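## Task

Move only the orange bin over the benches to the bench edge where two of the arms are mounted. Then set the hook next to that bin, lying flat on the bench, with its handle sticking out past that same edge. All other objects must stay on whatever they currently rest on. Nothing may count as placed if it stays there only because a robot holds it. At the end, open the grippers and move the arms away.

## Robot and tools

ROBOTS. Three identical i2rt Big YAM arms named arm1, arm2 and arm3. Each has six revolute joints, a two-finger gripper and a wrist camera. With joints 1 and 6 at 0 and the hand level and pointing forward, the wrist camera rides on top of the hand looking toward the fingertips. Reach is roughly 1.0 m from the joint 1 axis. Joints move at different speeds, so the hand can sweep a wide, curved path between postures. The arms do not coordinate: if one stalls, the others keep going.

CAMERAS. Wrist cameras: arm1_cam_wrist, arm2_cam_wrist, arm3_cam_wrist (fisheye, 616x616). Room cameras fixed to the room: room_a and room_b (504x504). A calibration block lists intrinsics K, distortion D and T_world_to_cam (scene frame to camera, metres) per camera; these may be a little off, and wrist camera poses derive from reported joint angles.

FRAMES. One shared scene frame, origin on the floor, +z up. "hand" is the point between the fingertips; its z axis runs along the fingers and the fingers close along its y axis. Actions, however, are given only as joint angles, not as hand poses.

TOOLS.
execute_actions: arguments "actions" (a list holding one action, or empty to just observe) and optional "cameras" (list of camera names; omitted, null or ["all"] gives all, [] gives none). An action is an object keyed by arm name ("arm1", "arm2", "arm3"); each arm gets {"joints": {...}}. Inside, each key is an absolute target, not an offset: joint1_rad to joint6_rad in radians and gripper_m in metres (fingertip gap). Any subset of joints and arms may be named; all named motions start at once. Unknown keys or out-of-range numbers make the whole call rejected with no motion. Ranges (tolerance for counting as reached in brackets):
- joint1_rad -2.879 to 2.879 (0.045): rotates the arm about its foot, positive counter-clockwise seen from above; 0 points where the foot faces.
- joint2_rad 0 to 3.141 (0.14): shoulder; 0 has the upper arm pointing back roughly level, increasing lifts it up then forward.
- joint3_rad 0 to 3.019 (0.09): elbow; 0 is fully folded, increasing opens it.
- joint4_rad -1.692 to 1.57 (0.055): hand pitch, positive raises the fingers.
- joint5_rad -1.57 to 1.57 (0.03): sideways hand swing, positive toward the arm's right.
- joint6_rad -2.094 to 2.094 (0.035): hand roll, positive clockwise viewed from behind the hand.
- gripper_m 0 to 0.093 (0.003); grip force tops out around 50 to 62 N per pad, lower on some units.
Example action: {"arm1": {"joints": {"gripper_m": 0.05}}, "arm2": {"joints": {"joint1_rad": 0.3}}}.
wait: "seconds" from 0 to 10; commands nothing new and returns state and images.
zoom_image: "camera" (one of the five names) and "region" [x0, y0, x1, y1] in pixels of that camera's latest full image, top-left origin, no larger than 504 by 504.
read_manual: optional "section", only "licences"; returns licence text, moves nothing.
finished_scene: "scene" (1 or 2); irreversibly ends that scene and reports success, then gives the next scene's task. Do not call it until the goal holds on its own.

RESULTS. Each result gives per-robot state (joint_positions etc.), a "pictures" line naming the image order, and joint_status for the last accepted action. Words there: "off_target" (stopped short, may still push), "contact_stop" or "time_out" (target dropped, holds where it stopped; after time_out a joint may keep a nearby target and keep pushing), "not_followed" (a self/inter-arm collision check withheld that arm's joint targets; the gripper part still runs; the arm may retry those targets on later actions). A "joint command not followed" line, usually with "cause:", marks this. on_its_own lists joints acting without this call's command; "held at" is the target held, not the actual position. To relieve a pushing joint, command its reported position. Very small target changes may not move a joint. A loaded joint left holding will sag.

HEAT. Sustained load or pushing heats motors. A MOTOR HOT line appears from 85 °C; at 100 °C an OVER-TEMPERATURE FAULT drops that whole arm until it cools, and its unfinished keys read "limit_stop_at_motor_heat" (resend them afterwards). Heat partly carries into the next scene.

AVOID. Knocking or pushing objects off the benches or out of the work area, dropping or slamming things, arms pressing hard into each other (the collision check ignores fingers, gripper housings and wrist cameras and can react late), and long hard pushes against objects, since the arms do not stop on contact. Loose objects may occasionally get nudged by outside pushes, so check the final state.

Each tool is called after "Emit:" as a command line: name --argument value for each argument, lists and objects as JSON in quotes; but a table of rows of numbers goes row by row, as --pt "numbers of a row", without its own name.

## Session

Emit:
execute_actions --actions '[]'

Scene clock: 0.00 s.
Motor temperatures (°C, as the motors report them): arm1=[24 22 21 24 21 22] | arm2=[23 25 23 22 22 23] | arm3=[21 22 24 23 22 21]
arm1.joint_positions: joint1_rad=+0.636 joint2_rad=+0.538 joint3_rad=+1.460 joint4_rad=-1.167 joint5_rad=-0.083 joint6_rad=-0.264 gripper_m=+0.094
arm1.joint_status: not commanded
arm1.hand: x=-0.7579 y=-0.6489 z=+1.3388 quat_wxyz=(-0.314, +0.757, -0.220, -0.530) (m; scene frame)
arm2.joint_positions: joint1_rad=+0.194 joint2_rad=+0.532 joint3_rad=+1.682 joint4_rad=-1.173 joint5_rad=+0.288 joint6_rad=+0.376 gripper_m=+0.095
arm2.joint_status: not commanded
arm2.hand: x=+0.3416 y=-0.6644 z=+1.5072 quat_wxyz=(-0.397, +0.399, -0.593, -0.576) (m; scene frame)
arm3.joint_positions: joint1_rad=+0.874 joint2_rad=+0.509 joint3_rad=+1.348 joint4_rad=-1.313 joint5_rad=-0.196 joint6_rad=+0.626 gripper_m=+0.095
arm3.joint_status: not commanded
arm3.hand: x=+0.4725 y=+1.5115 z=+1.3200 quat_wxyz=(-0.520, -0.446, -0.723, -0.086) (m; scene frame)
pictures: arm1_cam_wrist, arm2_cam_wrist, arm3_cam_wrist, room_a, room_b
Images, in order (width x height): arm1_cam_wrist 616x616, arm2_cam_wrist 616x616, arm3_cam_wrist 616x616, room_a 504x504, room_b 504x504.

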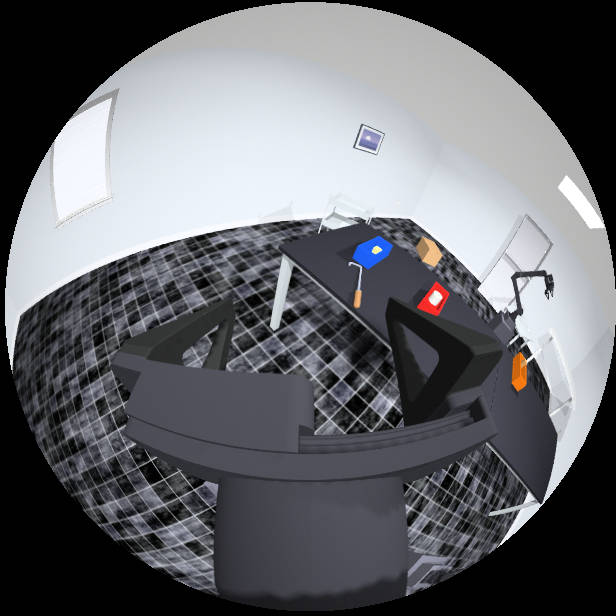

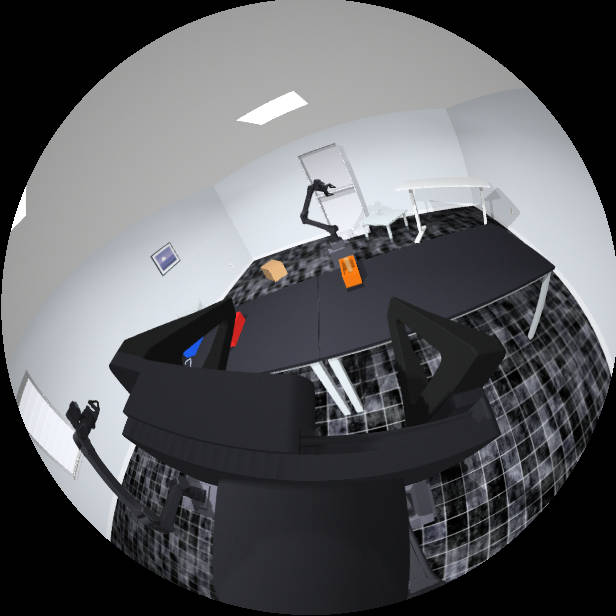

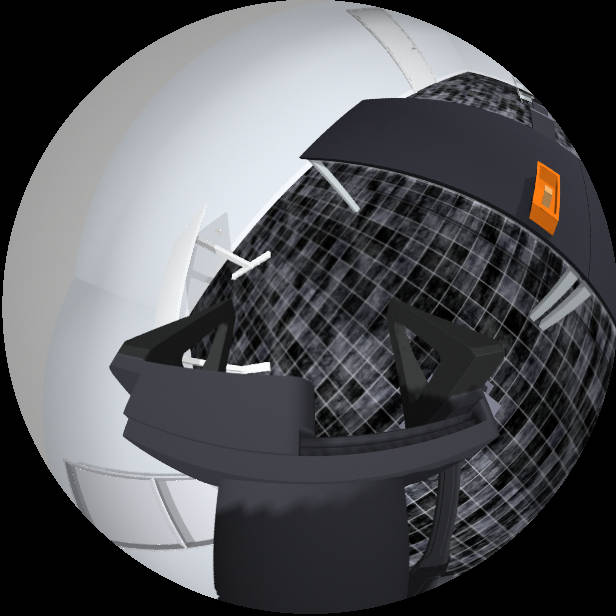

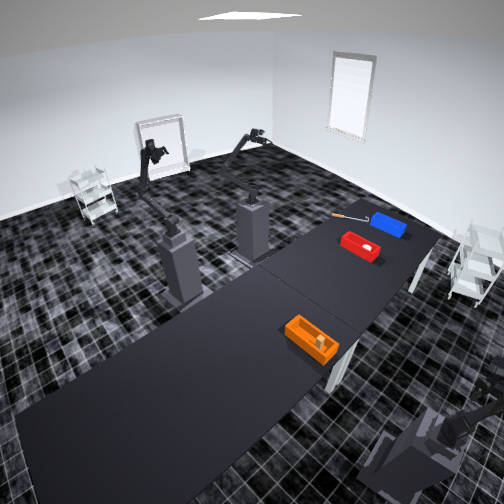

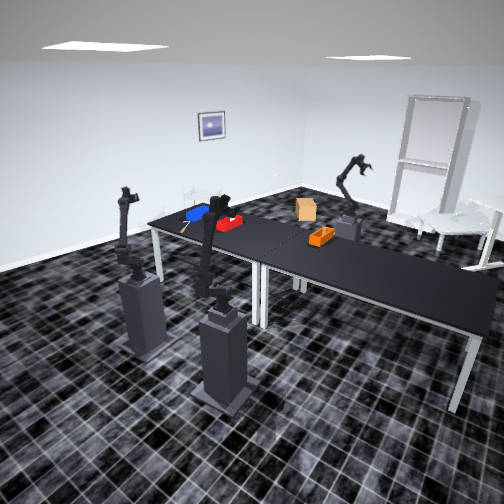

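Emit:
execute_actions --actions '[{"arm1":{"joints":{"joint1_rad":0.45,"joint2_rad":1.51,"joint3_rad":1.17,"joint4_rad":-0.8,"joint5_rad":0,"joint6_rad":0}},"arm2":{"joints":{"joint1_rad":-0.09,"joint2_rad":1.51,"joint3_rad":1.17,"joint4_rad":-0.6,"joint5_rad":0,"joint6_rad":0}},"arm3":{"joints":{"joint1_rad":0,"joint2_rad":1.51,"joint3_rad":1.17,"joint4_rad":-0.8,"joint5_rad":0,"joint6_rad":0}}}]'

Scene clock: 64.50 s.
Motor temperatures (°C, as the motors report them): arm1=[24 22 25 24 21 22] | arm2=[23 26 25 23 22 23] | arm3=[21 22 30 23 22 21]
arm1.joint_positions: joint1_rad=+0.461 joint2_rad=+1.504 joint3_rad=+1.175 joint4_rad=-0.810 joint5_rad=-0.003 joint6_rad=-0.017 gripper_m=+0.094
arm1.joint_status: all done
arm1.hand: x=-0.8705 y=-0.3297 z=+0.8778 quat_wxyz=(-0.114, +0.844, -0.492, -0.182) (m; scene frame)
arm2.joint_positions: joint1_rad=-0.086 joint2_rad=+1.512 joint3_rad=+1.139 joint4_rad=-0.617 joint5_rad=+0.004 joint6_rad=+0.016 gripper_m=+0.095
arm2.joint_status: all done
arm2.hand: x=+0.3288 y=-0.2391 z=+0.9513 quat_wxyz=(-0.202, +0.670, -0.685, -0.204) (m; scene frame)
arm3.joint_positions: joint1_rad=-0.008 joint2_rad=+1.512 joint3_rad=+1.171 joint4_rad=-0.811 joint5_rad=-0.001 joint6_rad=+0.013 gripper_m=+0.095
arm3.joint_status: all done
arm3.hand: x=+0.3371 y=+1.0667 z=+0.9362 quat_wxyz=(-0.157, -0.666, -0.715, +0.142) (m; scene frame)
pictures: arm1_cam_wrist, arm2_cam_wrist, arm3_cam_wrist, room_a, room_b
camera_calibration (this result's frames):
arm1_cam_wrist: T_world_to_cam=[[0.879753, 0.475327, 0.00994382, 0.916008], [0.465295, -0.865104, 0.187335, -0.0407205], [0.0976481, -0.160182, -0.982246, 1.01806], [0, 0, 0, 1]] pos_world=[-0.886325, -0.307556, 0.998509]
arm2_cam_wrist: T_world_to_cam=[[0.999809, -0.0193961, -0.00233171, -0.333963], [-0.0192469, -0.998434, 0.0525303, -0.277522], [-0.00334694, -0.0524754, -0.998617, 1.05972], [0, 0, 0, 1]] pos_world=[0.332105, -0.227956, 1.07205]
arm3_cam_wrist: T_world_to_cam=[[-0.996679, -0.0786542, -0.0210711, 0.43844], [-0.0812813, 0.976511, 0.199547, -1.19615], [0.00488091, 0.200597, -0.979662, 0.830358], [0, 0, 0, 1]] pos_world=[0.335707, 1.03597, 1.0614]
Images, in order (width x height): arm1_cam_wrist 616x616, arm2_cam_wrist 616x616, arm3_cam_wrist 616x616, room_a 504x504, room_b 504x504.

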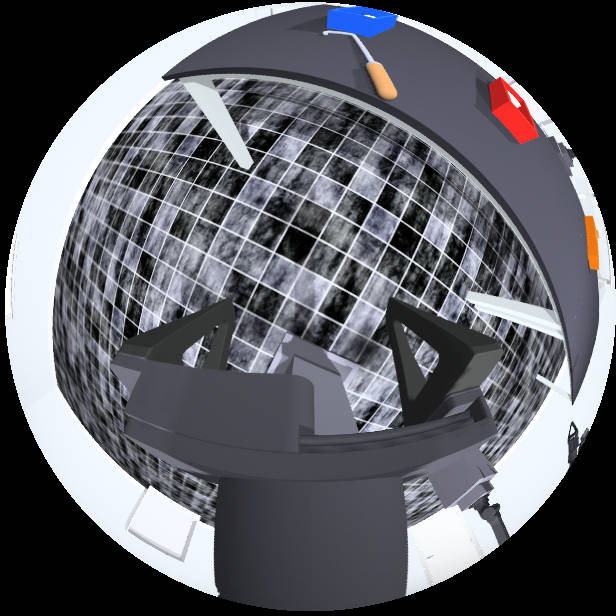

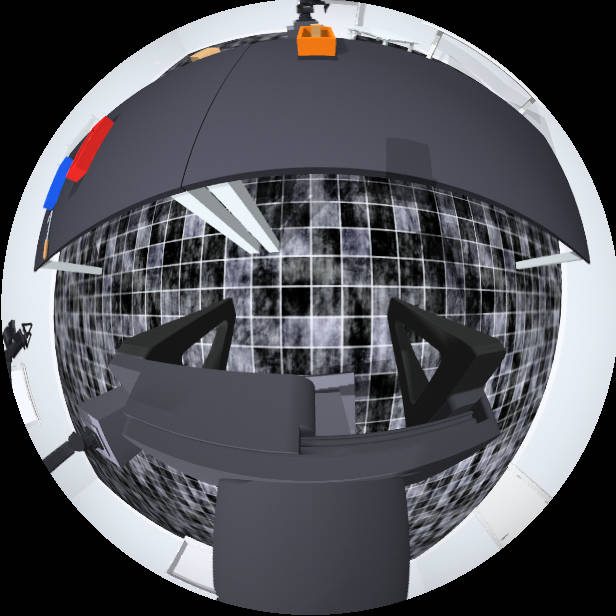

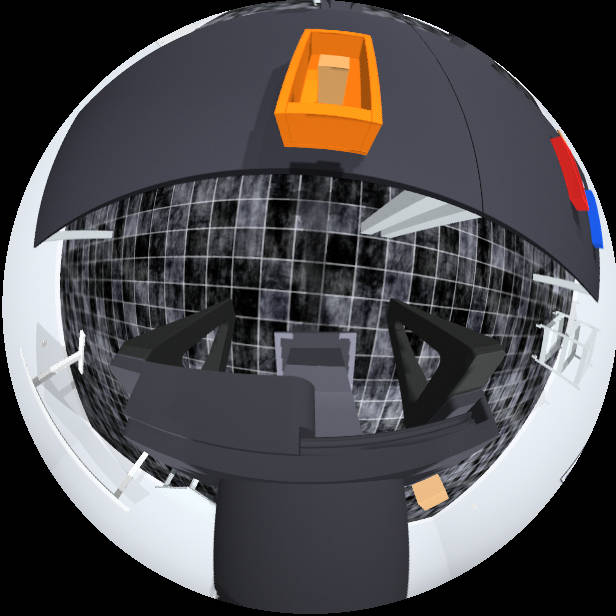

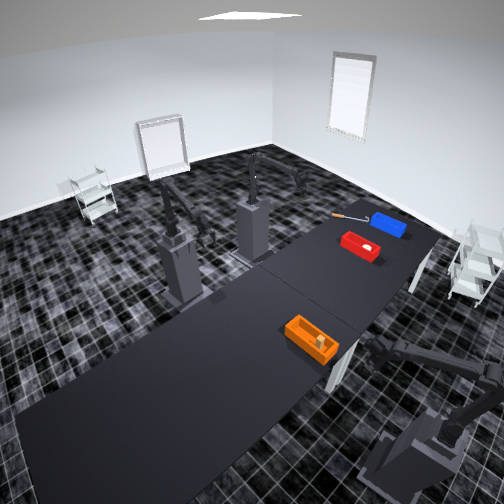

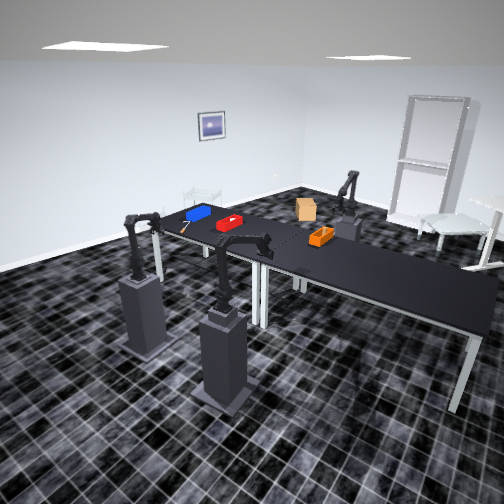

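Emit:
execute_actions --actions '[{"arm1":{"joints":{"joint1_rad":0.34,"joint2_rad":2.415,"joint3_rad":2.63,"joint4_rad":-1.215}}}]' --cameras '["arm1_cam_wrist","room_b"]'

Scene clock: 134.07 s.
Motor temperatures (°C, as the motors report them): arm1=[24 25 28 24 21 22] | arm2=[23 27 30 23 22 23] | arm3=[21 24 32 23 22 21]
arm1.joint_positions: joint1_rad=+0.335 joint2_rad=+2.385 joint3_rad=+2.590 joint4_rad=-1.210 joint5_rad=-0.001 joint6_rad=-0.016 gripper_m=+0.094
arm1.joint_status: all done
arm1.hand: x=-0.9261 y=-0.0026 z=+0.9238 quat_wxyz=(-0.163, +0.797, -0.535, -0.228) (m; scene frame)
arm2.joint_positions: joint1_rad=-0.086 joint2_rad=+1.512 joint3_rad=+1.139 joint4_rad=-0.617 joint5_rad=+0.004 joint6_rad=+0.016 gripper_m=+0.095
arm2.joint_status: not commanded
arm2.hand: x=+0.3288 y=-0.2391 z=+0.9513 quat_wxyz=(-0.202, +0.670, -0.685, -0.204) (m; scene frame)
arm3.joint_positions: joint1_rad=-0.008 joint2_rad=+1.512 joint3_rad=+1.171 joint4_rad=-0.811 joint5_rad=-0.001 joint6_rad=+0.013 gripper_m=+0.095
arm3.joint_status: not commanded
arm3.hand: x=+0.3371 y=+1.0667 z=+0.9362 quat_wxyz=(-0.157, -0.666, -0.715, +0.142) (m; scene frame)
pictures: arm1_cam_wrist, room_b
camera_calibration (this result's frames):
arm1_cam_wrist: T_world_to_cam=[[0.933157, 0.359317, 0.0104664, 0.857669], [0.358314, -0.932095, 0.0530106, 0.284378], [0.0288033, -0.0457169, -0.998539, 1.07266], [0, 0, 0, 1]] pos_world=[-0.933132, 0.00593067, 1.04705]
Images, in order (width x height): arm1_cam_wrist 616x616, room_b 504x504.

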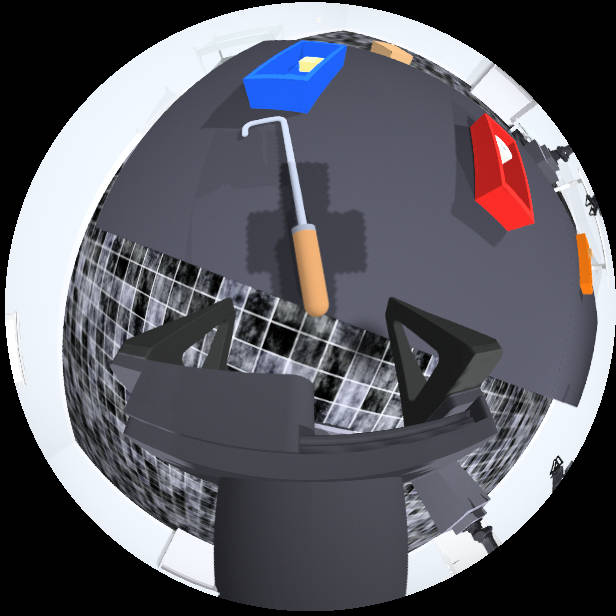

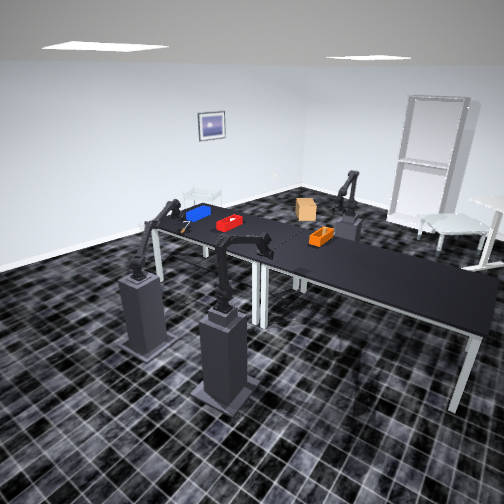

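Emit:
execute_actions --actions '[{"arm1":{"joints":{"joint2_rad":2.452,"joint3_rad":2.332,"joint4_rad":-0.78,"joint6_rad":-0.12}}}]' --cameras '["arm1_cam_wrist","room_b"]'

Scene clock: 162.33 s.
Motor temperatures (°C, as the motors report them): arm1=[24 29 32 24 21 22] | arm2=[23 27 31 23 22 23] | arm3=[21 24 32 23 22 21]
arm1.joint_positions: joint1_rad=+0.335 joint2_rad=+2.448 joint3_rad=+2.339 joint4_rad=-0.791 joint5_rad=-0.001 joint6_rad=-0.103 gripper_m=+0.094
arm1.joint_status: all done
arm1.hand: x=-0.9393 y=+0.0345 z=+0.7984 quat_wxyz=(-0.203, +0.806, -0.492, -0.260) (m; scene frame)
arm2.joint_positions: joint1_rad=-0.086 joint2_rad=+1.512 joint3_rad=+1.139 joint4_rad=-0.617 joint5_rad=+0.004 joint6_rad=+0.016 gripper_m=+0.095
arm2.joint_status: not commanded
arm2.hand: x=+0.3288 y=-0.2391 z=+0.9513 quat_wxyz=(-0.202, +0.670, -0.685, -0.204) (m; scene frame)
arm3.joint_positions: joint1_rad=-0.008 joint2_rad=+1.512 joint3_rad=+1.171 joint4_rad=-0.811 joint5_rad=-0.001 joint6_rad=+0.013 gripper_m=+0.095
arm3.joint_status: not commanded
arm3.hand: x=+0.3371 y=+1.0667 z=+0.9362 quat_wxyz=(-0.157, -0.666, -0.715, +0.142) (m; scene frame)
pictures: arm1_cam_wrist, room_b
camera_calibration (this result's frames):
arm1_cam_wrist: T_world_to_cam=[[0.904746, 0.421072, 0.0642873, 0.786155], [0.424274, -0.904241, -0.0483705, 0.472296], [0.0377638, 0.0710384, -0.996758, 0.952479], [0, 0, 0, 1]] pos_world=[-0.947622, 0.028379, 0.921697]
Images, in order (width x height): arm1_cam_wrist 616x616, room_b 504x504.

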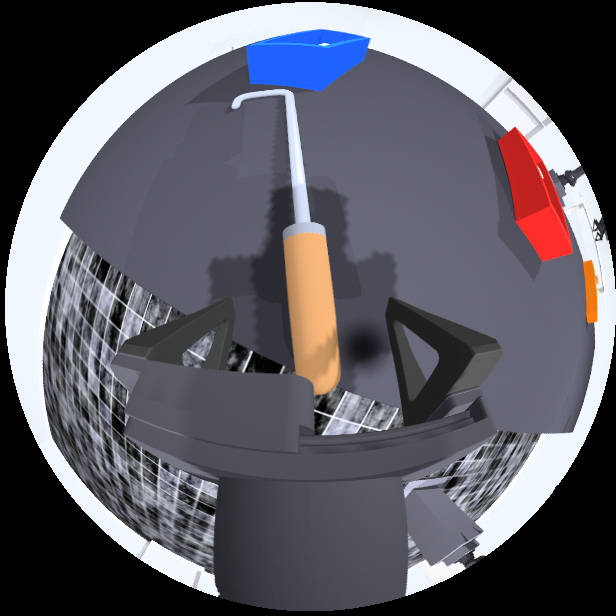

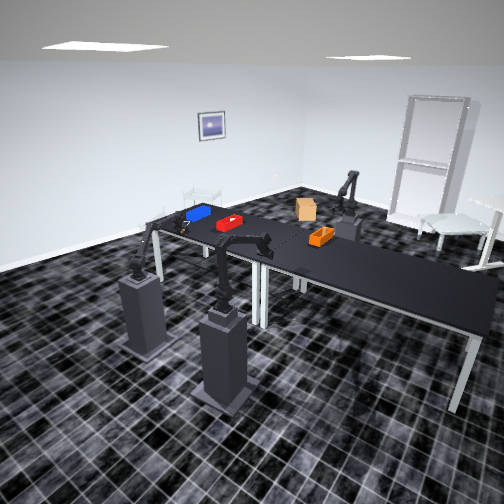

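Emit:
execute_actions --actions '[{"arm1":{"joints":{"joint2_rad":2.485,"joint3_rad":2.294,"joint4_rad":-0.72}}}]' --cameras '["arm1_cam_wrist"]'

Emit:
execute_actions --actions '[{"arm1":{"joints":{"gripper_m":0.0}}}]' --cameras '["arm1_cam_wrist"]'

Scene clock: 172.67 s.
Motor temperatures (°C, as the motors report them): arm1=[24 31 30 24 21 22] | arm2=[23 27 31 23 22 23] | arm3=[21 24 32 23 22 21]
arm1.joint_positions: joint1_rad=+0.335 joint2_rad=+2.454 joint3_rad=+2.313 joint4_rad=-0.732 joint5_rad=-0.001 joint6_rad=-0.103 gripper_m=+0.094
arm1.joint_status: all done
arm1.hand: x=-0.9410 y=+0.0391 z=+0.7885 quat_wxyz=(-0.211, +0.802, -0.489, -0.270) (m; scene frame)
arm2.joint_positions: joint1_rad=-0.086 joint2_rad=+1.512 joint3_rad=+1.139 joint4_rad=-0.617 joint5_rad=+0.004 joint6_rad=+0.016 gripper_m=+0.095
arm2.joint_status: not commanded
arm2.hand: x=+0.3288 y=-0.2391 z=+0.9513 quat_wxyz=(-0.202, +0.670, -0.685, -0.204) (m; scene frame)
arm3.joint_positions: joint1_rad=-0.008 joint2_rad=+1.512 joint3_rad=+1.171 joint4_rad=-0.811 joint5_rad=-0.001 joint6_rad=+0.013 gripper_m=+0.095
arm3.joint_status: not commanded
arm3.hand: x=+0.3371 y=+1.0667 z=+0.9362 quat_wxyz=(-0.157, -0.666, -0.715, +0.142) (m; scene frame)
pictures: arm1_cam_wrist
camera_calibration (this result's frames):
arm1_cam_wrist: T_world_to_cam=[[0.90529, 0.419622, 0.0660799, 0.785538], [0.423878, -0.902549, -0.0757157, 0.497791], [0.0278684, 0.0965545, -0.994937, 0.930584], [0, 0, 0, 1]] pos_world=[-0.948077, 0.0297991, 0.911656]
Images, in order (width x height): arm1_cam_wrist 616x616.

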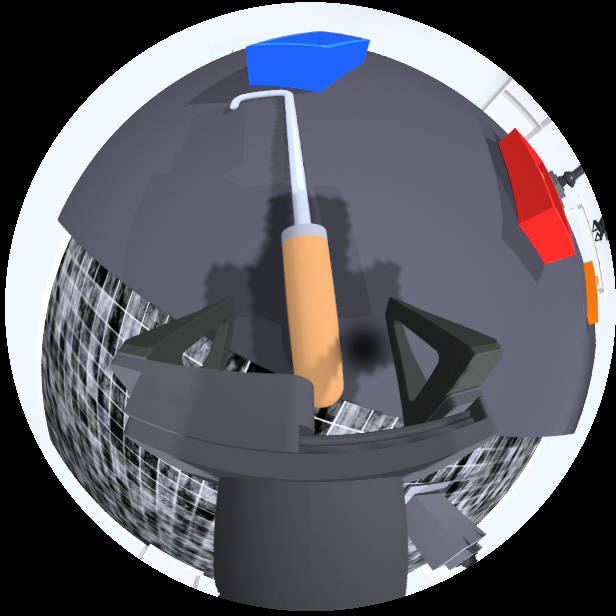

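Scene clock: 173.53 s.
Motor temperatures (°C, as the motors report them): arm1=[24 31 30 24 21 22] | arm2=[23 27 31 23 22 23] | arm3=[21 24 32 23 22 21]
arm1.joint_positions: joint1_rad=+0.336 joint2_rad=+2.445 joint3_rad=+2.313 joint4_rad=-0.720 joint5_rad=-0.003 joint6_rad=-0.107 gripper_m=+0.000
arm1.joint_status: all done
arm1.hand: x=-0.9430 y=+0.0411 z=+0.7986 quat_wxyz=(-0.216, +0.801, -0.485, -0.278) (m; scene frame)
arm2.joint_positions: joint1_rad=-0.086 joint2_rad=+1.512 joint3_rad=+1.139 joint4_rad=-0.617 joint5_rad=+0.004 joint6_rad=+0.016 gripper_m=+0.095
arm2.joint_status: not commanded
arm2.hand: x=+0.3288 y=-0.2391 z=+0.9513 quat_wxyz=(-0.202, +0.670, -0.685, -0.204) (m; scene frame)
arm3.joint_positions: joint1_rad=-0.008 joint2_rad=+1.512 joint3_rad=+1.171 joint4_rad=-0.811 joint5_rad=-0.001 joint6_rad=+0.013 gripper_m=+0.095
arm3.joint_status: not commanded
arm3.hand: x=+0.3371 y=+1.0667 z=+0.9362 quat_wxyz=(-0.157, -0.666, -0.715, +0.142) (m; scene frame)
pictures: arm1_cam_wrist
camera_calibration (this result's frames):
arm1_cam_wrist: T_world_to_cam=[[0.903455, 0.423135, 0.0687461, 0.781792], [0.42817, -0.898538, -0.0964344, 0.521647], [0.0209662, 0.116559, -0.992962, 0.931634], [0, 0, 0, 1]] pos_world=[-0.949201, 0.029325, 0.921637]
Images, in order (width x height): arm1_cam_wrist 616x616.

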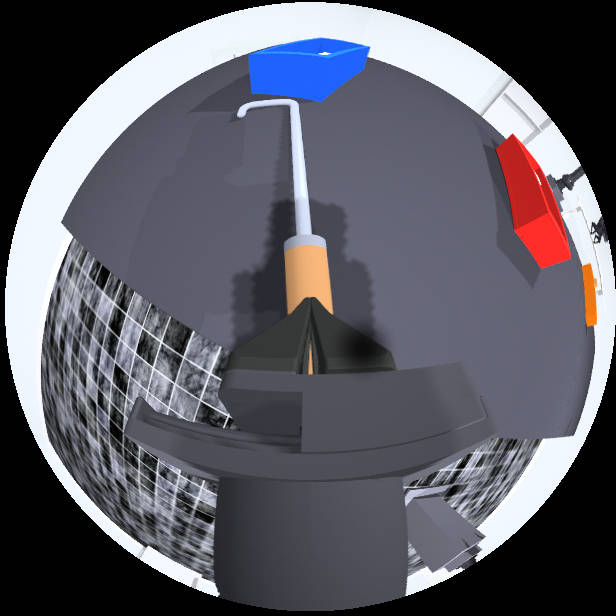

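Emit:
execute_actions --actions '[{"arm1":{"joints":{"gripper_m":0.09}}}]' --cameras '[]'

Emit:
execute_actions --actions '[{"arm1":{"joints":{"joint2_rad":2.52,"joint3_rad":2.30}}}]' --cameras '["arm1_cam_wrist"]'

Scene clock: 179.00 s.
Motor temperatures (°C, as the motors report them): arm1=[24 31 30 24 21 22] | arm2=[23 27 31 23 22 23] | arm3=[21 24 32 23 22 21]
arm1.joint_positions: joint1_rad=+0.336 joint2_rad=+2.451 joint3_rad=+2.313 joint4_rad=-0.720 joint5_rad=-0.003 joint6_rad=-0.107 gripper_m=+0.090
arm1.joint_status: all done
arm1.hand: x=-0.9428 y=+0.0409 z=+0.7930 quat_wxyz=(-0.215, +0.801, -0.485, -0.276) (m; scene frame)
arm2.joint_positions: joint1_rad=-0.086 joint2_rad=+1.512 joint3_rad=+1.139 joint4_rad=-0.617 joint5_rad=+0.004 joint6_rad=+0.016 gripper_m=+0.095
arm2.joint_status: not commanded
arm2.hand: x=+0.3288 y=-0.2391 z=+0.9513 quat_wxyz=(-0.202, +0.670, -0.685, -0.204) (m; scene frame)
arm3.joint_positions: joint1_rad=-0.008 joint2_rad=+1.512 joint3_rad=+1.171 joint4_rad=-0.811 joint5_rad=-0.001 joint6_rad=+0.013 gripper_m=+0.095
arm3.joint_status: not commanded
arm3.hand: x=+0.3371 y=+1.0667 z=+0.9362 quat_wxyz=(-0.157, -0.666, -0.715, +0.142) (m; scene frame)
pictures: none
No camera images: the call's "cameras" was empty. Leave "cameras" out to get every camera's image.

Scene clock: 179.83 s.
Motor temperatures (°C, as the motors report them): arm1=[24 31 30 24 21 22] | arm2=[23 27 31 23 22 23] | arm3=[21 24 33 23 22 21]
arm1.joint_positions: joint1_rad=+0.336 joint2_rad=+2.478 joint3_rad=+2.313 joint4_rad=-0.717 joint5_rad=-0.002 joint6_rad=-0.104 gripper_m=+0.090
arm1.joint_status: all done
arm1.hand: x=-0.9422 y=+0.0401 z=+0.7705 quat_wxyz=(-0.208, +0.804, -0.489, -0.267) (m; scene frame)
arm2.joint_positions: joint1_rad=-0.086 joint2_rad=+1.512 joint3_rad=+1.139 joint4_rad=-0.617 joint5_rad=+0.004 joint6_rad=+0.016 gripper_m=+0.095
arm2.joint_status: not commanded
arm2.hand: x=+0.3288 y=-0.2391 z=+0.9513 quat_wxyz=(-0.202, +0.670, -0.685, -0.204) (m; scene frame)
arm3.joint_positions: joint1_rad=-0.008 joint2_rad=+1.512 joint3_rad=+1.171 joint4_rad=-0.811 joint5_rad=-0.001 joint6_rad=+0.013 gripper_m=+0.095
arm3.joint_status: not commanded
arm3.hand: x=+0.3371 y=+1.0667 z=+0.9362 quat_wxyz=(-0.157, -0.666, -0.715, +0.142) (m; scene frame)
pictures: arm1_cam_wrist
camera_calibration (this result's frames):
arm1_cam_wrist: T_world_to_cam=[[0.904131, 0.422222, 0.0653843, 0.786695], [0.426162, -0.902136, -0.0673572, 0.493529], [0.0305458, 0.088764, -0.995584, 0.915972], [0, 0, 0, 1]] pos_world=[-0.949578, 0.0317652, 0.893733]
Images, in order (width x height): arm1_cam_wrist 616x616.

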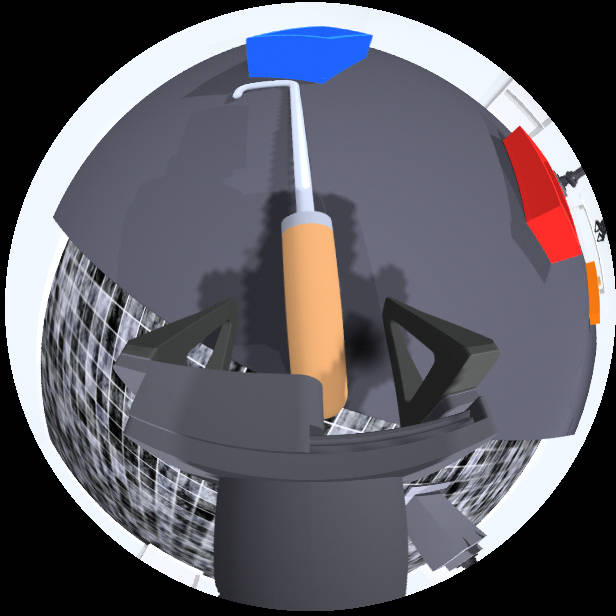

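Emit:
execute_actions --actions '[{"arm1":{"joints":{"joint2_rad":2.54}}}]' --cameras '[]'

Emit:
execute_actions --actions '[{"arm1":{"joints":{"gripper_m":0.0}}}]' --cameras '["arm1_cam_wrist"]'

Scene clock: 183.73 s.
Motor temperatures (°C, as the motors report them): arm1=[24 31 30 24 21 22] | arm2=[23 27 31 23 22 23] | arm3=[21 24 33 23 22 21]
arm1.joint_positions: joint1_rad=+0.336 joint2_rad=+2.478 joint3_rad=+2.313 joint4_rad=-0.717 joint5_rad=-0.002 joint6_rad=-0.104 gripper_m=+0.090
arm1.joint_status: all done
arm1.hand: x=-0.9421 y=+0.0401 z=+0.7702 quat_wxyz=(-0.208, +0.804, -0.489, -0.267) (m; scene frame)
arm2.joint_positions: joint1_rad=-0.086 joint2_rad=+1.512 joint3_rad=+1.139 joint4_rad=-0.617 joint5_rad=+0.004 joint6_rad=+0.016 gripper_m=+0.095
arm2.joint_status: not commanded
arm2.hand: x=+0.3288 y=-0.2391 z=+0.9513 quat_wxyz=(-0.202, +0.670, -0.685, -0.204) (m; scene frame)
arm3.joint_positions: joint1_rad=-0.008 joint2_rad=+1.512 joint3_rad=+1.171 joint4_rad=-0.811 joint5_rad=-0.001 joint6_rad=+0.013 gripper_m=+0.095
arm3.joint_status: not commanded
arm3.hand: x=+0.3371 y=+1.0667 z=+0.9362 quat_wxyz=(-0.157, -0.666, -0.715, +0.142) (m; scene frame)
pictures: none
No camera images: the call's "cameras" was empty. Leave "cameras" out to get every camera's image.

Scene clock: 184.43 s.
Motor temperatures (°C, as the motors report them): arm1=[24 31 30 24 21 22] | arm2=[23 27 31 23 22 23] | arm3=[21 24 33 23 22 21]
arm1.joint_positions: joint1_rad=+0.337 joint2_rad=+2.481 joint3_rad=+2.313 joint4_rad=-0.717 joint5_rad=-0.001 joint6_rad=-0.111 gripper_m=+0.028
arm1.joint_status: gripper_m off_target (ended at +0.028, target +0.000)
arm1.hand: x=-0.9428 y=+0.0397 z=+0.7679 quat_wxyz=(-0.208, +0.806, -0.486, -0.265) (m; scene frame)
arm2.joint_positions: joint1_rad=-0.086 joint2_rad=+1.512 joint3_rad=+1.139 joint4_rad=-0.617 joint5_rad=+0.004 joint6_rad=+0.016 gripper_m=+0.095
arm2.joint_status: not commanded
arm2.hand: x=+0.3288 y=-0.2391 z=+0.9513 quat_wxyz=(-0.202, +0.670, -0.685, -0.204) (m; scene frame)
arm3.joint_positions: joint1_rad=-0.008 joint2_rad=+1.512 joint3_rad=+1.171 joint4_rad=-0.811 joint5_rad=-0.001 joint6_rad=+0.013 gripper_m=+0.095
arm3.joint_status: not commanded
arm3.hand: x=+0.3371 y=+1.0667 z=+0.9362 quat_wxyz=(-0.157, -0.666, -0.715, +0.142) (m; scene frame)
pictures: arm1_cam_wrist
camera_calibration (this result's frames):
arm1_cam_wrist: T_world_to_cam=[[0.901314, 0.427403, 0.070425, 0.780944], [0.431676, -0.899736, -0.0642764, 0.496001], [0.035892, 0.088334, -0.995444, 0.918381], [0, 0, 0, 1]] pos_world=[-0.95095, 0.0313677, 0.89108]
Images, in order (width x height): arm1_cam_wrist 616x616.

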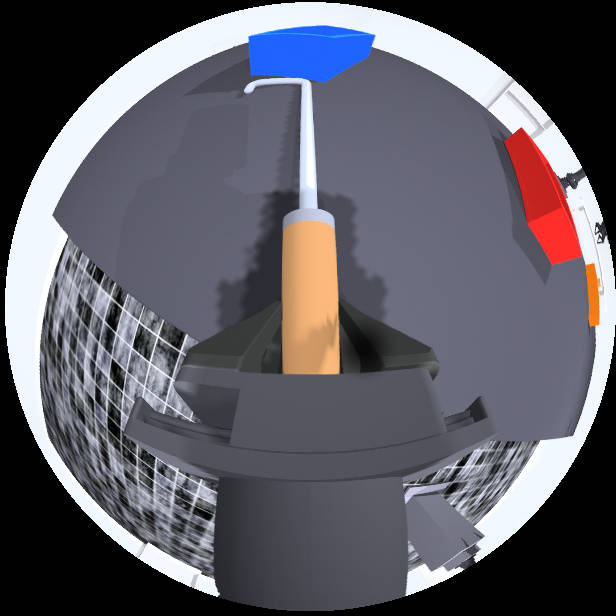

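Emit:
execute_actions --actions '[{"arm1":{"joints":{"joint2_rad":2.2,"joint4_rad":-0.95}},"arm2":{"joints":{"joint1_rad":-0.8}}}]' --cameras '[]'

Emit:
execute_actions --actions '[{"arm1":{"joints":{"joint2_rad":1.40,"joint3_rad":1.08,"joint4_rad":-0.526}}}]' --cameras '[]'

Emit:
execute_actions --actions '[{"arm1":{"joints":{"joint1_rad":-0.81}}}]'

Scene clock: 273.13 s.
Motor temperatures (°C, as the motors report them): arm1=[24 33 30 24 21 22] | arm2=[23 28 33 23 22 23] | arm3=[21 25 34 23 22 21]
arm1.joint_positions: joint1_rad=+0.337 joint2_rad=+2.215 joint3_rad=+2.286 joint4_rad=-0.965 joint5_rad=-0.001 joint6_rad=-0.111 gripper_m=+0.028
arm1.joint_status: all done
arm1.hand: x=-0.9237 y=-0.0136 z=+0.9407 quat_wxyz=(-0.206, +0.808, -0.487, -0.262) (m; scene frame)
arm2.joint_positions: joint1_rad=-0.807 joint2_rad=+1.512 joint3_rad=+1.139 joint4_rad=-0.614 joint5_rad=+0.000 joint6_rad=+0.014 gripper_m=+0.095
arm2.joint_status: all done
arm2.hand: x=+0.6962 y=-0.3790 z=+0.9498 quat_wxyz=(-0.260, +0.387, -0.876, -0.121) (m; scene frame)
arm3.joint_positions: joint1_rad=-0.008 joint2_rad=+1.512 joint3_rad=+1.171 joint4_rad=-0.811 joint5_rad=-0.001 joint6_rad=+0.013 gripper_m=+0.095
arm3.joint_status: not commanded
arm3.hand: x=+0.3371 y=+1.0667 z=+0.9362 quat_wxyz=(-0.157, -0.666, -0.715, +0.142) (m; scene frame)
pictures: none
No camera images: the call's "cameras" was empty. Leave "cameras" out to get every camera's image.

Scene clock: 275.10 s.
Motor temperatures (°C, as the motors report them): arm1=[24 33 31 24 21 22] | arm2=[23 28 33 23 22 23] | arm3=[21 25 34 23 22 21]
arm1.joint_positions: joint1_rad=+0.337 joint2_rad=+1.421 joint3_rad=+1.039 joint4_rad=-0.555 joint5_rad=-0.001 joint6_rad=-0.111 gripper_m=+0.028
arm1.joint_status: all done
arm1.hand: x=-0.8122 y=-0.2985 z=+0.8865 quat_wxyz=(-0.193, +0.814, -0.491, -0.245) (m; scene frame)
arm2.joint_positions: joint1_rad=-0.807 joint2_rad=+1.512 joint3_rad=+1.139 joint4_rad=-0.614 joint5_rad=+0.000 joint6_rad=+0.014 gripper_m=+0.095
arm2.joint_status: not commanded
arm2.hand: x=+0.6962 y=-0.3790 z=+0.9498 quat_wxyz=(-0.260, +0.387, -0.876, -0.121) (m; scene frame)
arm3.joint_positions: joint1_rad=-0.008 joint2_rad=+1.512 joint3_rad=+1.171 joint4_rad=-0.811 joint5_rad=-0.001 joint6_rad=+0.013 gripper_m=+0.095
arm3.joint_status: not commanded
arm3.hand: x=+0.3371 y=+1.0667 z=+0.9362 quat_wxyz=(-0.157, -0.666, -0.715, +0.142) (m; scene frame)
pictures: none
No camera images: the call's "cameras" was empty. Leave "cameras" out to get every camera's image.

Scene clock: 276.77 s.
Motor temperatures (°C, as the motors report them): arm1=[24 33 31 24 21 22] | arm2=[23 28 33 23 22 23] | arm3=[21 25 34 23 22 21]
arm1.joint_positions: joint1_rad=-0.810 joint2_rad=+1.421 joint3_rad=+1.039 joint4_rad=-0.550 joint5_rad=+0.002 joint6_rad=-0.111 gripper_m=+0.028
arm1.joint_status: all done
arm1.hand: x=-0.2454 y=-0.4143 z=+0.8910 quat_wxyz=(-0.300, +0.415, -0.852, -0.105) (m; scene frame)
arm2.joint_positions: joint1_rad=-0.807 joint2_rad=+1.512 joint3_rad=+1.139 joint4_rad=-0.614 joint5_rad=+0.000 joint6_rad=+0.014 gripper_m=+0.095
arm2.joint_status: not commanded
arm2.hand: x=+0.6962 y=-0.3790 z=+0.9498 quat_wxyz=(-0.260, +0.387, -0.876, -0.121) (m; scene frame)
arm3.joint_positions: joint1_rad=-0.008 joint2_rad=+1.512 joint3_rad=+1.171 joint4_rad=-0.811 joint5_rad=-0.001 joint6_rad=+0.013 gripper_m=+0.095
arm3.joint_status: not commanded
arm3.hand: x=+0.3371 y=+1.0667 z=+0.9362 quat_wxyz=(-0.157, -0.666, -0.715, +0.142) (m; scene frame)
pictures: arm1_cam_wrist, arm2_cam_wrist, arm3_cam_wrist, room_a, room_b
camera_calibration (this result's frames):
arm1_cam_wrist: T_world_to_cam=[[0.761419, -0.645126, 0.0636739, -0.134973], [-0.645053, -0.763747, -0.0244544, -0.448948], [0.0644069, -0.022453, -0.997671, 1.01907], [0, 0, 0, 1]] pos_world=[-0.252459, -0.407076, 1.01431]
arm2_cam_wrist: T_world_to_cam=[[0.740798, -0.671716, -0.00392284, -0.769471], [-0.670618, -0.739897, 0.053146, 0.140812], [-0.0386015, -0.0367397, -0.998579, 1.08261], [0, 0, 0, 1]] pos_world=[0.706244, -0.372905, 1.07057]
arm3_cam_wrist: T_world_to_cam=[[-0.996655, -0.0790006, -0.020913, 0.438653], [-0.0815889, 0.976486, 0.199547, -1.19602], [0.00465699, 0.200585, -0.979665, 0.830449], [0, 0, 0, 1]] pos_world=[0.335737, 1.03597, 1.0614]
Images, in order (width x height): arm1_cam_wrist 616x616, arm2_cam_wrist 616x616, arm3_cam_wrist 616x616, room_a 504x504, room_b 504x504.

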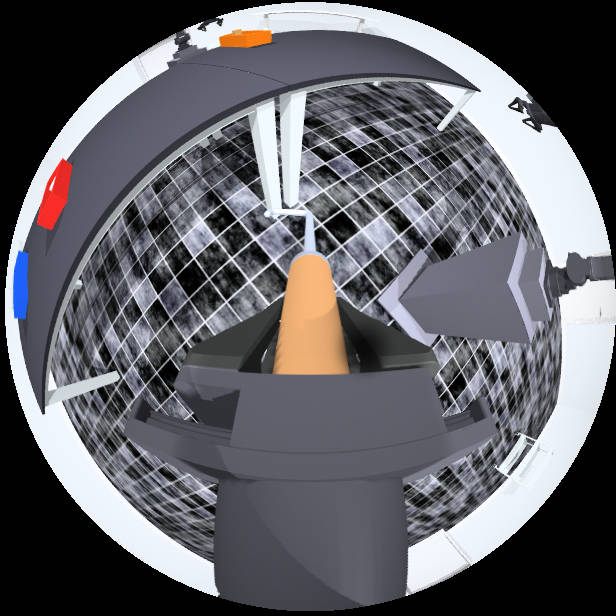

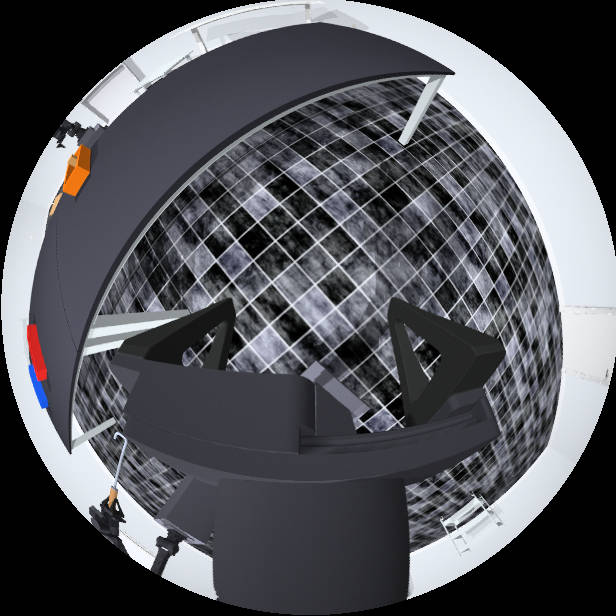

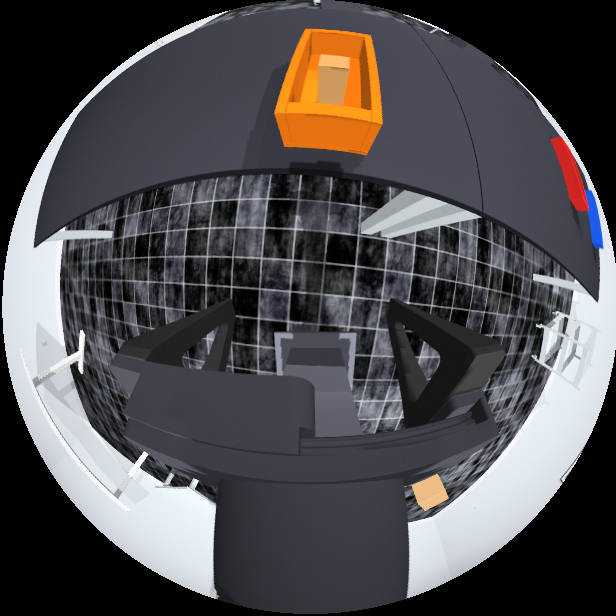

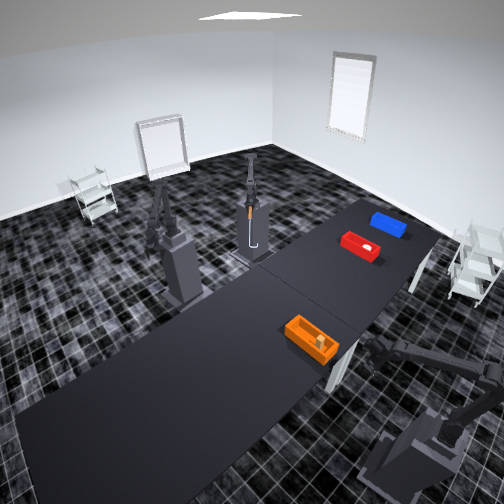

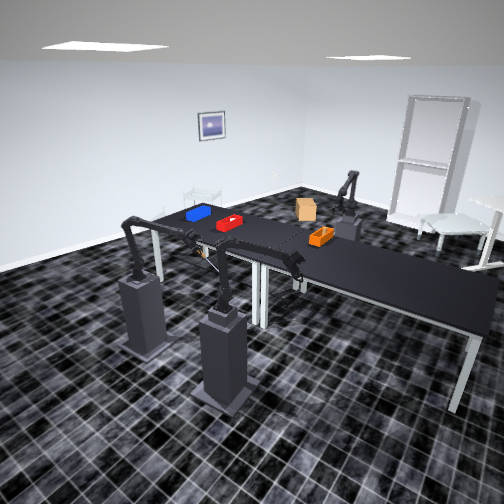

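Emit:
execute_actions --actions '[{"arm1":{"joints":{"joint4_rad":0.25}}}]' --cameras '["arm1_cam_wrist","room_a","room_b"]'

Emit:
zoom_image --camera "room_b" --region '[100,170,300,300]'

Emit:
zoom_image --camera "room_a" --region '[170,130,330,290]'

Scene clock: 288.93 s.
Motor temperatures (°C, as the motors report them): arm1=[24 31 33 24 21 22] | arm2=[23 28 33 23 22 23] | arm3=[21 25 34 23 22 21]
arm1.joint_positions: joint1_rad=-0.810 joint2_rad=+1.421 joint3_rad=+1.039 joint4_rad=+0.203 joint5_rad=+0.002 joint6_rad=-0.111 gripper_m=+0.028
arm1.joint_status: all done
arm1.hand: x=-0.1798 y=-0.3468 z=+1.0452 quat_wxyz=(-0.607, +0.335, -0.688, -0.215) (m; scene frame)
arm2.joint_positions: joint1_rad=-0.807 joint2_rad=+1.512 joint3_rad=+1.139 joint4_rad=-0.614 joint5_rad=+0.000 joint6_rad=+0.014 gripper_m=+0.095
arm2.joint_status: not commanded
arm2.hand: x=+0.6962 y=-0.3790 z=+0.9498 quat_wxyz=(-0.260, +0.387, -0.876, -0.121) (m; scene frame)
arm3.joint_positions: joint1_rad=-0.008 joint2_rad=+1.512 joint3_rad=+1.171 joint4_rad=-0.811 joint5_rad=-0.001 joint6_rad=+0.013 gripper_m=+0.095
arm3.joint_status: not commanded
arm3.hand: x=+0.3371 y=+1.0667 z=+0.9362 quat_wxyz=(-0.157, -0.666, -0.715, +0.142) (m; scene frame)
pictures: arm1_cam_wrist, room_a, room_b
camera_calibration (this result's frames):
arm1_cam_wrist: T_world_to_cam=[[0.718307, -0.689043, 0.0961994, -0.208227], [-0.44404, -0.560496, -0.699052, 0.460368], [0.535596, 0.459417, -0.708571, 1.11987], [0, 0, 0, 1]] pos_world=[-0.245804, -0.39993, 1.13536]
Images, in order (width x height): arm1_cam_wrist 616x616, room_a 504x504, room_b 504x504.

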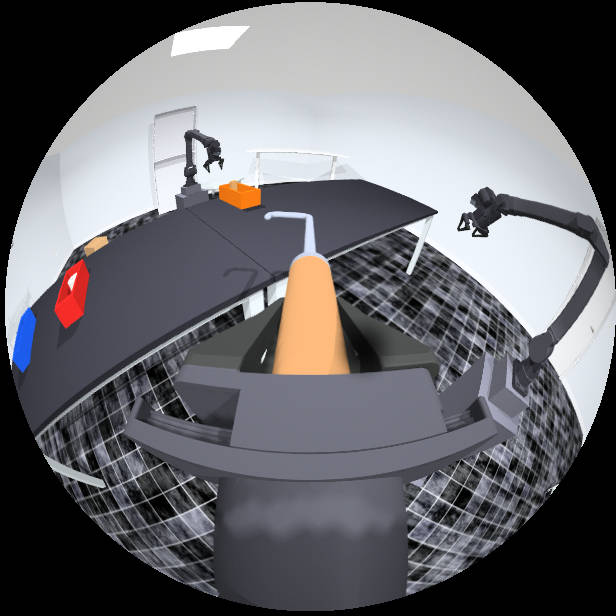

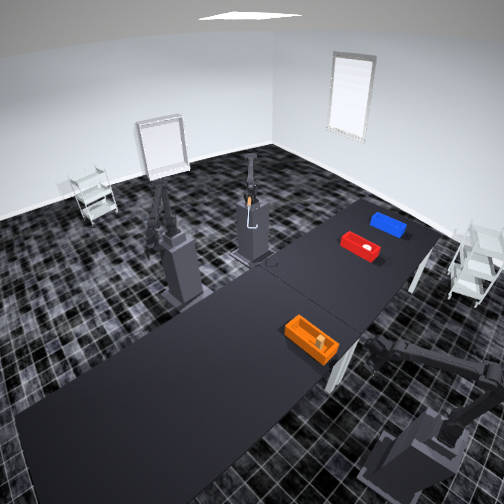

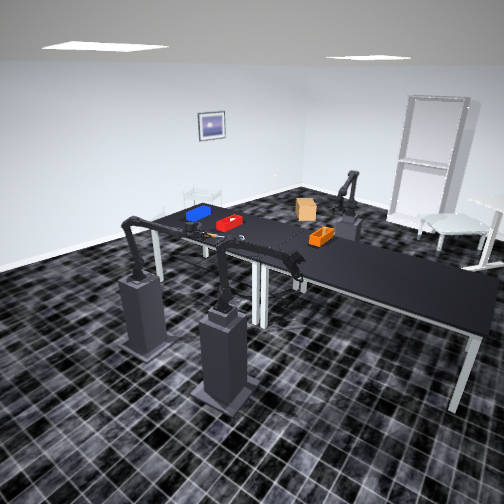

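Region (100, 170, 300, 300) of room_b's 504x504 image, scaled by 2.520, with more detail than that image has; it fills the top 328 rows of this view, and the rest is white.

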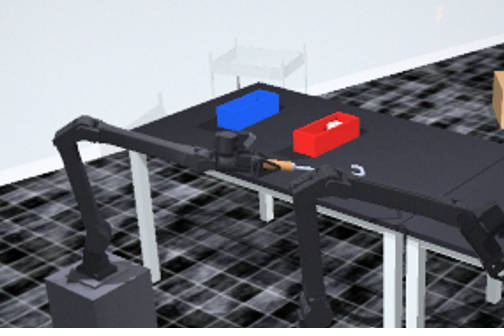

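Region (170, 130, 330, 290) of room_a's 504x504 image, scaled by 3.150, with more detail than that image has.

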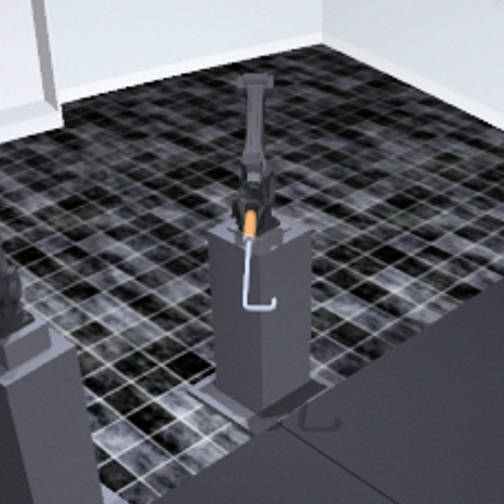

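Emit:
execute_actions --actions '[{"arm1":{"joints":{"joint3_rad":0.62,"joint4_rad":0.68}},"arm2":{"joints":{"joint2_rad":1.3,"joint3_rad":1.5,"joint4_rad":-1.5,"joint6_rad":1.45}}}]' --cameras '["arm1_cam_wrist","room_b"]'

Scene clock: 320.90 s.
Motor temperatures (°C, as the motors report them): arm1=[24 30 35 25 21 22] | arm2=[23 28 34 23 22 23] | arm3=[21 25 35 23 22 21]
arm1.joint_positions: joint1_rad=-0.810 joint2_rad=+1.427 joint3_rad=+0.597 joint4_rad=+0.633 joint5_rad=+0.002 joint6_rad=-0.111 gripper_m=+0.028
arm1.joint_status: all done
arm1.hand: x=-0.2453 y=-0.4141 z=+0.9010 quat_wxyz=(-0.601, +0.337, -0.693, -0.212) (m; scene frame)
arm2.joint_positions: joint1_rad=-0.807 joint2_rad=+1.294 joint3_rad=+1.481 joint4_rad=-1.492 joint5_rad=+0.000 joint6_rad=+1.434 gripper_m=+0.095
arm2.joint_status: all done
arm2.hand: x=+0.6075 y=-0.4805 z=+1.1290 quat_wxyz=(-0.053, -0.287, -0.949, -0.120) (m; scene frame)
arm3.joint_positions: joint1_rad=-0.008 joint2_rad=+1.512 joint3_rad=+1.171 joint4_rad=-0.811 joint5_rad=-0.001 joint6_rad=+0.013 gripper_m=+0.095
arm3.joint_status: not commanded
arm3.hand: x=+0.3371 y=+1.0667 z=+0.9362 quat_wxyz=(-0.157, -0.666, -0.715, +0.142) (m; scene frame)
pictures: arm1_cam_wrist, room_b
camera_calibration (this result's frames):
arm1_cam_wrist: T_world_to_cam=[[0.719438, -0.68789, 0.0960069, -0.192736], [-0.452383, -0.568977, -0.686742, 0.276062], [0.527028, 0.450636, -0.720534, 1.08871], [0, 0, 0, 1]] pos_world=[-0.310233, -0.46612, 0.992539]
Images, in order (width x height): arm1_cam_wrist 616x616, room_b 504x504.

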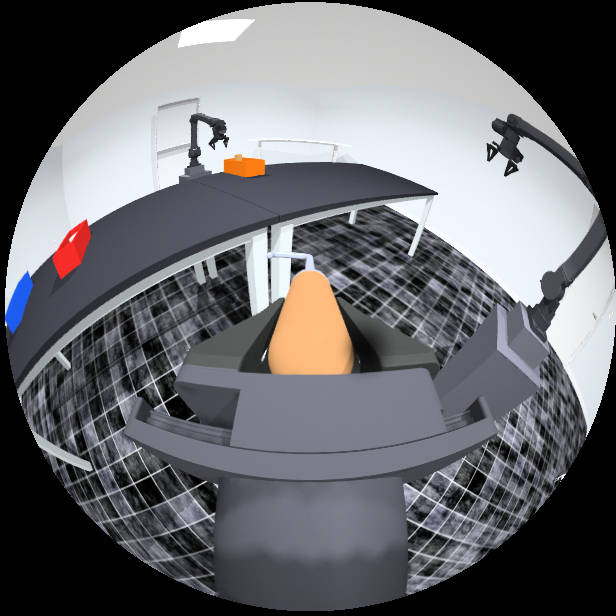

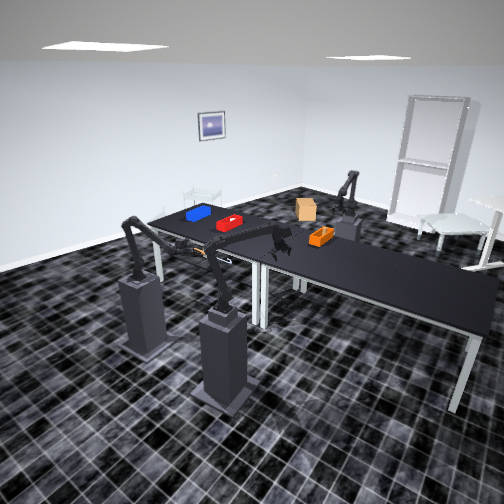

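Emit:
zoom_image --camera "room_b" --region '[150,210,270,300]'

Region (150, 210, 270, 300) of room_b's 504x504 image, scaled by 4.200, with more detail than that image has; it fills the top 378 rows of this view, and the rest is white.

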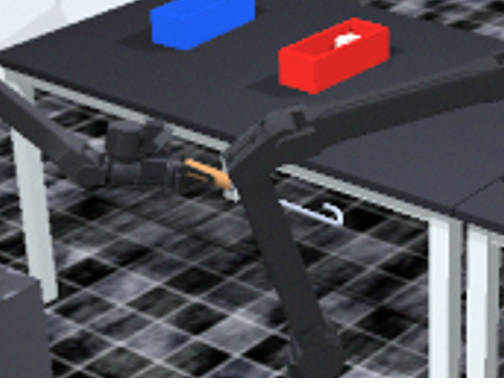

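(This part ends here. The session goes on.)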